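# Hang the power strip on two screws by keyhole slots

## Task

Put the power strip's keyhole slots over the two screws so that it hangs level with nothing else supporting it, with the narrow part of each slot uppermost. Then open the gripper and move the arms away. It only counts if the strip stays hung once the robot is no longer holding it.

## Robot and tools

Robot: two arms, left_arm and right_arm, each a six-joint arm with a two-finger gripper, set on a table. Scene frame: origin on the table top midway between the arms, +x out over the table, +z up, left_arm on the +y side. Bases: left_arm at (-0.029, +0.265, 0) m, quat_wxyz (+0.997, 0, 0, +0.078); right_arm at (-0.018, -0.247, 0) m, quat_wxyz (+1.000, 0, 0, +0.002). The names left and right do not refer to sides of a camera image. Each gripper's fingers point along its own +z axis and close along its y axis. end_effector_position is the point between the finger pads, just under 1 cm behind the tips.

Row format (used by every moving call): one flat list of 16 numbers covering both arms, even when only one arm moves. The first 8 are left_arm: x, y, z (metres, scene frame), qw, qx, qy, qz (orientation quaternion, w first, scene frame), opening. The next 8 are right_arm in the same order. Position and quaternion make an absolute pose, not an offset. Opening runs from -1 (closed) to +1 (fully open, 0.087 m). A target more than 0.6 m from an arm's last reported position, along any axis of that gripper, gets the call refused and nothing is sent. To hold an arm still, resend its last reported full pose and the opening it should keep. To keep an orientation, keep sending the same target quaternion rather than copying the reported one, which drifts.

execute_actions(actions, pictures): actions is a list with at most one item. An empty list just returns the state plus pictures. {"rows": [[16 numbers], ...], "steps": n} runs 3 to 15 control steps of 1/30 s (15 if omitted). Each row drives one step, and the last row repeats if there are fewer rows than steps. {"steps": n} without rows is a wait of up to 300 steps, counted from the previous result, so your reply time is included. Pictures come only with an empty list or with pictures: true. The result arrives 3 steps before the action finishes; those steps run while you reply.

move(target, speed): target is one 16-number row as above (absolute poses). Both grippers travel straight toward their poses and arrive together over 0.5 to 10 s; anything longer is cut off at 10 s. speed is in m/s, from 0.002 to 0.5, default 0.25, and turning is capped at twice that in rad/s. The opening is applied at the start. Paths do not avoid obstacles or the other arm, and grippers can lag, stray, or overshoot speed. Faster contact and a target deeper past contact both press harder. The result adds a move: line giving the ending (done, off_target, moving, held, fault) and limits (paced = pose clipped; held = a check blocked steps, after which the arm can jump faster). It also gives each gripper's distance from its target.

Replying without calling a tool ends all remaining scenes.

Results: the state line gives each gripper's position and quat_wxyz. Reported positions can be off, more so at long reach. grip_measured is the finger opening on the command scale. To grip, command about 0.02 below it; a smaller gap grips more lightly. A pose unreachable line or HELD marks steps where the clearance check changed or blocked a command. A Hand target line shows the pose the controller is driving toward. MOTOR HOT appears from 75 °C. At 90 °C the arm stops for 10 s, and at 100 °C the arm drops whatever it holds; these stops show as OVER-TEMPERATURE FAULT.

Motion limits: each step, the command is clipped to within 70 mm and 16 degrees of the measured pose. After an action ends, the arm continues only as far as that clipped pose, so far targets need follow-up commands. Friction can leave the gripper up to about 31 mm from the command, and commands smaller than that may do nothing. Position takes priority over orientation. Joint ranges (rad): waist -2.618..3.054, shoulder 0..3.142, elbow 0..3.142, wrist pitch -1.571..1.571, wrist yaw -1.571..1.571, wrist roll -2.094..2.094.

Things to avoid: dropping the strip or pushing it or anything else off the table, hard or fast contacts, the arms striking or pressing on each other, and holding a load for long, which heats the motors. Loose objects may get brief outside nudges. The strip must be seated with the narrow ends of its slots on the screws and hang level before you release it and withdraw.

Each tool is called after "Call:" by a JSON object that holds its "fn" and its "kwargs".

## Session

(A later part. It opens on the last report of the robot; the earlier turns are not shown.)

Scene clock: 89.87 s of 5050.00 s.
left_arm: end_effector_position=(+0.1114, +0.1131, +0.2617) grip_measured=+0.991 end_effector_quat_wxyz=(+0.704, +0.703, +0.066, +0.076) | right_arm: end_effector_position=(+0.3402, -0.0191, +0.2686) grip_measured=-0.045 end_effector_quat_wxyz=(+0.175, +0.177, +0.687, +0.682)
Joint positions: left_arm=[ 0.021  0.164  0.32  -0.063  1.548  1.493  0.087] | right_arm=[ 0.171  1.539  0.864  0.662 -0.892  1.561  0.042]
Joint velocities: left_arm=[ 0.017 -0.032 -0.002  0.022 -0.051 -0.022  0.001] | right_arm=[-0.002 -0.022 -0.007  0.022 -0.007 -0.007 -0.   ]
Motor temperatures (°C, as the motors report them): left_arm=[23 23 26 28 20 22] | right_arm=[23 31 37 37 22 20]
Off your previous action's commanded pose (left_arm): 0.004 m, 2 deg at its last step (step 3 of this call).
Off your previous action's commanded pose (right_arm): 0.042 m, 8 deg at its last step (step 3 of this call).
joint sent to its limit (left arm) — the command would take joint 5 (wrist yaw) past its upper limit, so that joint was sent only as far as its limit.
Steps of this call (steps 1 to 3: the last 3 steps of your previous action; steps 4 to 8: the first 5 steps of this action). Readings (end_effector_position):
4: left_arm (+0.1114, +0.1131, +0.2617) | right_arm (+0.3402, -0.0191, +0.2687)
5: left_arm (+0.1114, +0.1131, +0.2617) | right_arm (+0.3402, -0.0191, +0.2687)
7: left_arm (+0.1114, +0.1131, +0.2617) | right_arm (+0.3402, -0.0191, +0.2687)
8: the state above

Call:
{"fn": "execute_actions", "kwargs": {"actions": [{"rows":[[0.11,0.115,0.258,0.704,0.704,0.062,0.062,1,0.344,-0.019,0.277,0.208,0.142,0.661,0.704,-0.2]],"steps":15}]}}

Call:
{"fn": "execute_actions", "kwargs": {"actions": [{"rows":[[0.11,0.115,0.258,0.704,0.704,0.062,0.062,1,0.344,-0.019,0.274,0.208,0.142,0.661,0.704,-0.2]],"steps":15}]}}

Scene clock: 90.37 s of 5050.00 s.
left_arm: end_effector_position=(+0.1114, +0.1131, +0.2617) grip_measured=+0.991 end_effector_quat_wxyz=(+0.704, +0.703, +0.066, +0.076) | right_arm: end_effector_position=(+0.3418, -0.0193, +0.2556) grip_measured=-0.045 end_effector_quat_wxyz=(+0.179, +0.168, +0.685, +0.686)
Joint positions: left_arm=[ 0.021  0.164  0.32  -0.063  1.548  1.493  0.087] | right_arm=[ 0.167  1.581  0.834  0.753 -0.905  1.561  0.042]
Joint velocities: left_arm=[-0.012 -0.007 -0.012 -0.081 -0.051  0.022  0.001] | right_arm=[ 0.002  0.012 -0.012  0.022  0.007  0.051 -0.   ]
Motor temperatures (°C, as the motors report them): left_arm=[23 23 26 28 20 22] | right_arm=[23 31 37 37 22 20]
Off your previous action's commanded pose (left_arm): 0.004 m, 2 deg at its last step (step 3 of this call).
Off your previous action's commanded pose (right_arm): 0.042 m, 8 deg at its last step (step 3 of this call).
joint sent to its limit (left arm) — the command would take joint 5 (wrist yaw) past its upper limit, so that joint was sent only as far as its limit.
Steps of this call (steps 1 to 3: the last 3 steps of your previous action; steps 4 to 15: the first 12 steps of this action). Readings (end_effector_position):
4: left_arm (+0.1114, +0.1131, +0.2617) | right_arm (+0.3405, -0.0189, +0.2673)
5: left_arm (+0.1114, +0.1131, +0.2617) | right_arm (+0.3405, -0.0187, +0.2660)
7: left_arm (+0.1114, +0.1131, +0.2617) | right_arm (+0.3416, -0.0192, +0.2631)
11: left_arm (+0.1114, +0.1131, +0.2617) | right_arm (+0.3418, -0.0193, +0.2565)
15: the state above

Scene clock: 90.87 s of 5050.00 s.
left_arm: end_effector_position=(+0.1114, +0.1131, +0.2617) grip_measured=+0.991 end_effector_quat_wxyz=(+0.704, +0.703, +0.066, +0.076) | right_arm: end_effector_position=(+0.3419, -0.0193, +0.2550) grip_measured=-0.045 end_effector_quat_wxyz=(+0.180, +0.167, +0.684, +0.687)
Joint positions: left_arm=[ 0.021  0.164  0.32  -0.063  1.548  1.493  0.087] | right_arm=[ 0.167  1.586  0.83   0.772 -0.905  1.566  0.042]
Joint velocities: left_arm=[-0.007  0.007  0.007  0.051 -0.022  0.022  0.   ] | right_arm=[-0.002  0.012  0.007  0.051  0.037  0.051  0.001]
Motor temperatures (°C, as the motors report them): left_arm=[23 23 26 28 20 22] | right_arm=[23 31 37 37 22 20]
Off your previous action's commanded pose (left_arm): 0.004 m, 2 deg at its last step (step 3 of this call).
Off your previous action's commanded pose (right_arm): 0.022 m, 6 deg at its last step (step 3 of this call).
joint sent to its limit (left arm) — the command would take joint 5 (wrist yaw) past its upper limit, so that joint was sent only as far as its limit.
Steps of this call (steps 1 to 3: the last 3 steps of your previous action; steps 4 to 15: the first 12 steps of this action). Readings (end_effector_position):
4: left_arm (+0.1114, +0.1131, +0.2617) | right_arm (+0.3418, -0.0193, +0.2552)
5: left_arm (+0.1114, +0.1131, +0.2617) | right_arm (+0.3419, -0.0193, +0.2548)
7: left_arm (+0.1114, +0.1131, +0.2617) | right_arm (+0.3418, -0.0193, +0.2549)
11: left_arm (+0.1114, +0.1131, +0.2617) | right_arm (+0.3418, -0.0193, +0.2549)
15: the state above

Call:
{"fn": "execute_actions", "kwargs": {"actions": [{"rows":[[0.11,0.115,0.258,0.704,0.704,0.062,0.062,1,0.342,-0.021,0.275,0.208,0.142,0.661,0.704,1]],"steps":15}]}}

Call:
{"fn": "move", "kwargs": {"target": [0.11,0.115,0.258,0.704,0.704,0.062,0.062,1,0.29,-0.115,0.27,0.208,0.142,0.661,0.704,1], "speed": 0.15}}

Scene clock: 91.37 s of 5050.00 s.
left_arm: end_effector_position=(+0.1114, +0.1131, +0.2617) grip_measured=+0.991 end_effector_quat_wxyz=(+0.704, +0.703, +0.066, +0.076) | right_arm: end_effector_position=(+0.3410, -0.0194, +0.2687) grip_measured=+0.981 end_effector_quat_wxyz=(+0.199, +0.147, +0.669, +0.701)
Joint positions: left_arm=[ 0.021  0.164  0.32  -0.063  1.548  1.493  0.087] | right_arm=[ 0.167  1.586  0.829  0.858 -0.905  1.589  0.087]
Joint velocities: left_arm=[ 0.007 -0.002 -0.007  0.037 -0.037 -0.037 -0.001] | right_arm=[-0.012  0.002 -0.002  0.007  0.022 -0.095 -0.   ]
Motor temperatures (°C, as the motors report them): left_arm=[23 23 26 28 20 22] | right_arm=[23 31 37 37 22 20]
Off your previous action's commanded pose (left_arm): 0.004 m, 2 deg at its last step (step 3 of this call).
Off your previous action's commanded pose (right_arm): 0.019 m, 5 deg at its last step (step 3 of this call).
joint sent to its limit (left arm) — the command would take joint 5 (wrist yaw) past its upper limit, so that joint was sent only as far as its limit.
Steps of this call (steps 1 to 3: the last 3 steps of your previous action; steps 4 to 15: the first 12 steps of this action). Readings (end_effector_position):
4: left_arm (+0.1114, +0.1131, +0.2617) | right_arm (+0.3418, -0.0193, +0.2558)
5: left_arm (+0.1114, +0.1131, +0.2617) | right_arm (+0.3418, -0.0193, +0.2582)
7: left_arm (+0.1114, +0.1131, +0.2617) | right_arm (+0.3416, -0.0193, +0.2624)
11: left_arm (+0.1114, +0.1131, +0.2617) | right_arm (+0.3412, -0.0194, +0.2668)
15: the state above

Scene clock: 92.97 s of 5050.00 s.
left_arm: end_effector_position=(+0.1114, +0.1131, +0.2617) grip_measured=+0.991 end_effector_quat_wxyz=(+0.704, +0.703, +0.066, +0.076) | right_arm: end_effector_position=(+0.2966, -0.1140, +0.2697) grip_measured=+0.981 end_effector_quat_wxyz=(+0.206, +0.145, +0.664, +0.704)
Joint positions: left_arm=[ 0.021  0.164  0.32  -0.063  1.548  1.493  0.087] | right_arm=[-0.153  1.429  0.639  1.01  -1.213  1.707  0.087]
Joint velocities: left_arm=[-0.012 -0.007 -0.007 -0.037 -0.037 -0.037  0.001] | right_arm=[-0.007  0.002  0.012  0.095 -0.022  0.007  0.   ]
Motor temperatures (°C, as the motors report them): left_arm=[23 23 26 28 20 22] | right_arm=[23 31 36 36 22 20]
Hand target (left_arm): +0.110, +0.113, +0.258; +0.704, +0.703, +0.071, +0.071
Hand target (right_arm): +0.291, -0.116, +0.270; +0.209, +0.142, +0.663, +0.705
Off your previous action's commanded pose (left_arm): 0.004 m, 2 deg at its last step (step 3 of this call).
Off your previous action's commanded pose (right_arm): 0.006 m, 1 deg at its last step (step 3 of this call).
Off the commanded pose (left_arm): 0.004 m, 2 deg.
Off the commanded pose (right_arm): 0.007 m, 0 deg.
joint sent to its limit (left arm) — the command would take joint 5 (wrist yaw) past its upper limit, so that joint was sent only as far as its limit.
Kept back: nothing.
move: done

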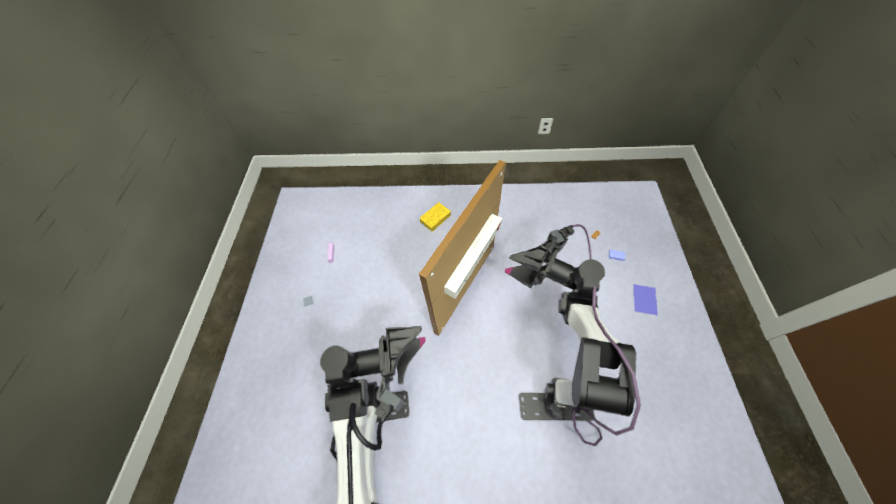

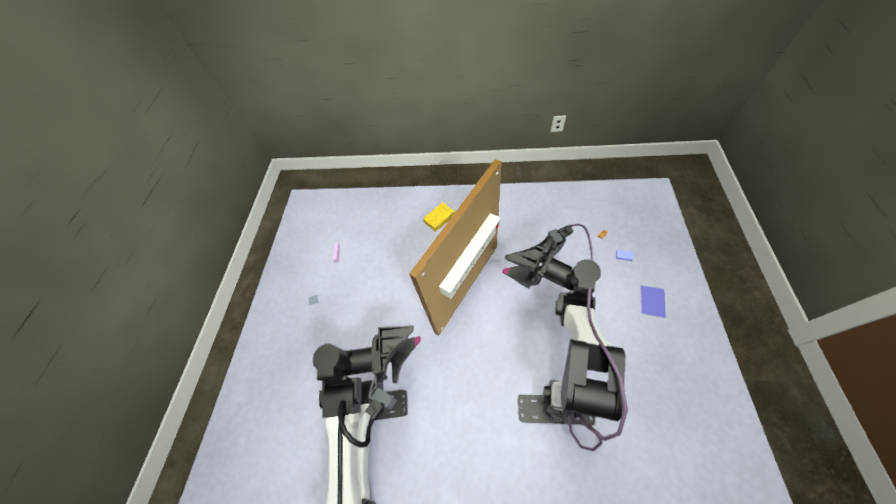

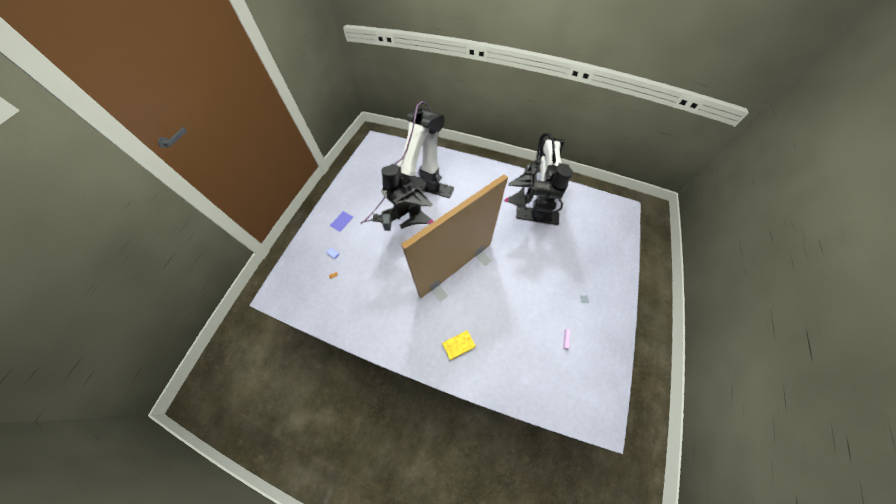

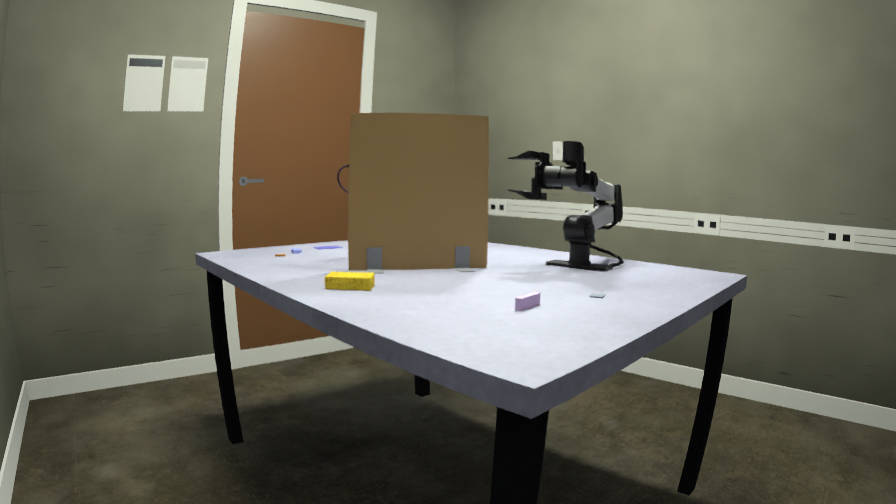

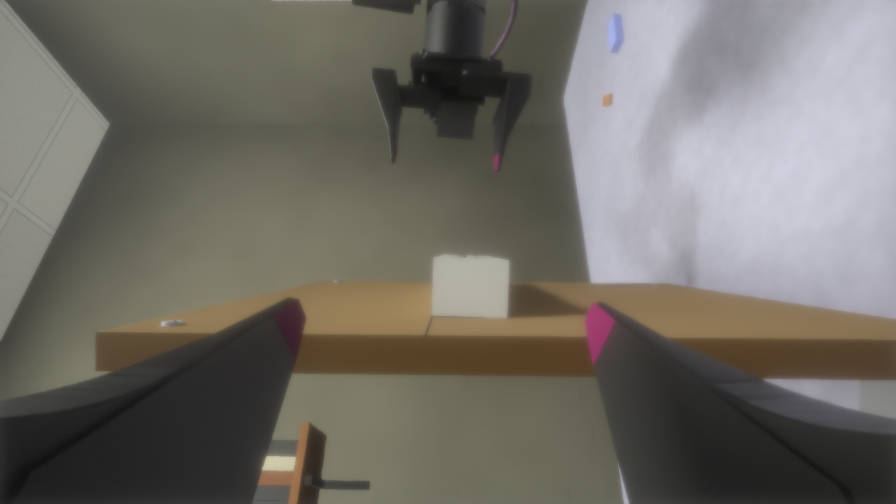

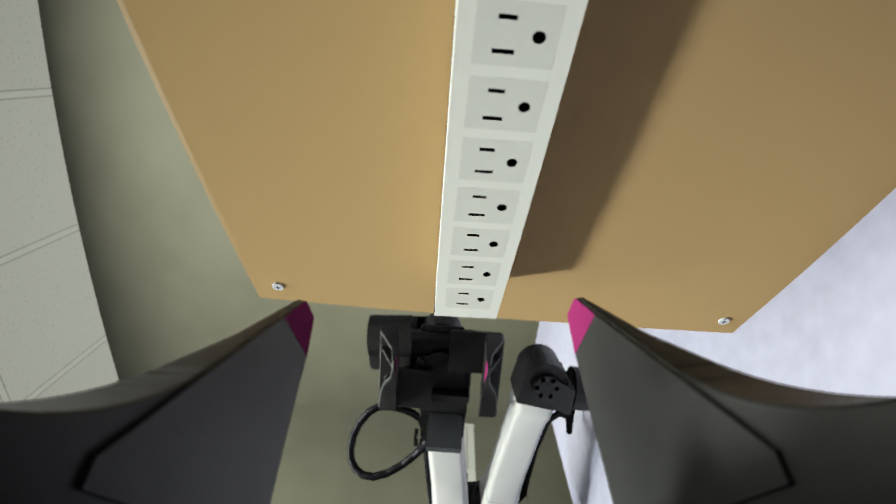

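Call:
{"fn": "finished_scene", "kwargs": {"scene": 2}}

The scene is finished: the task was done.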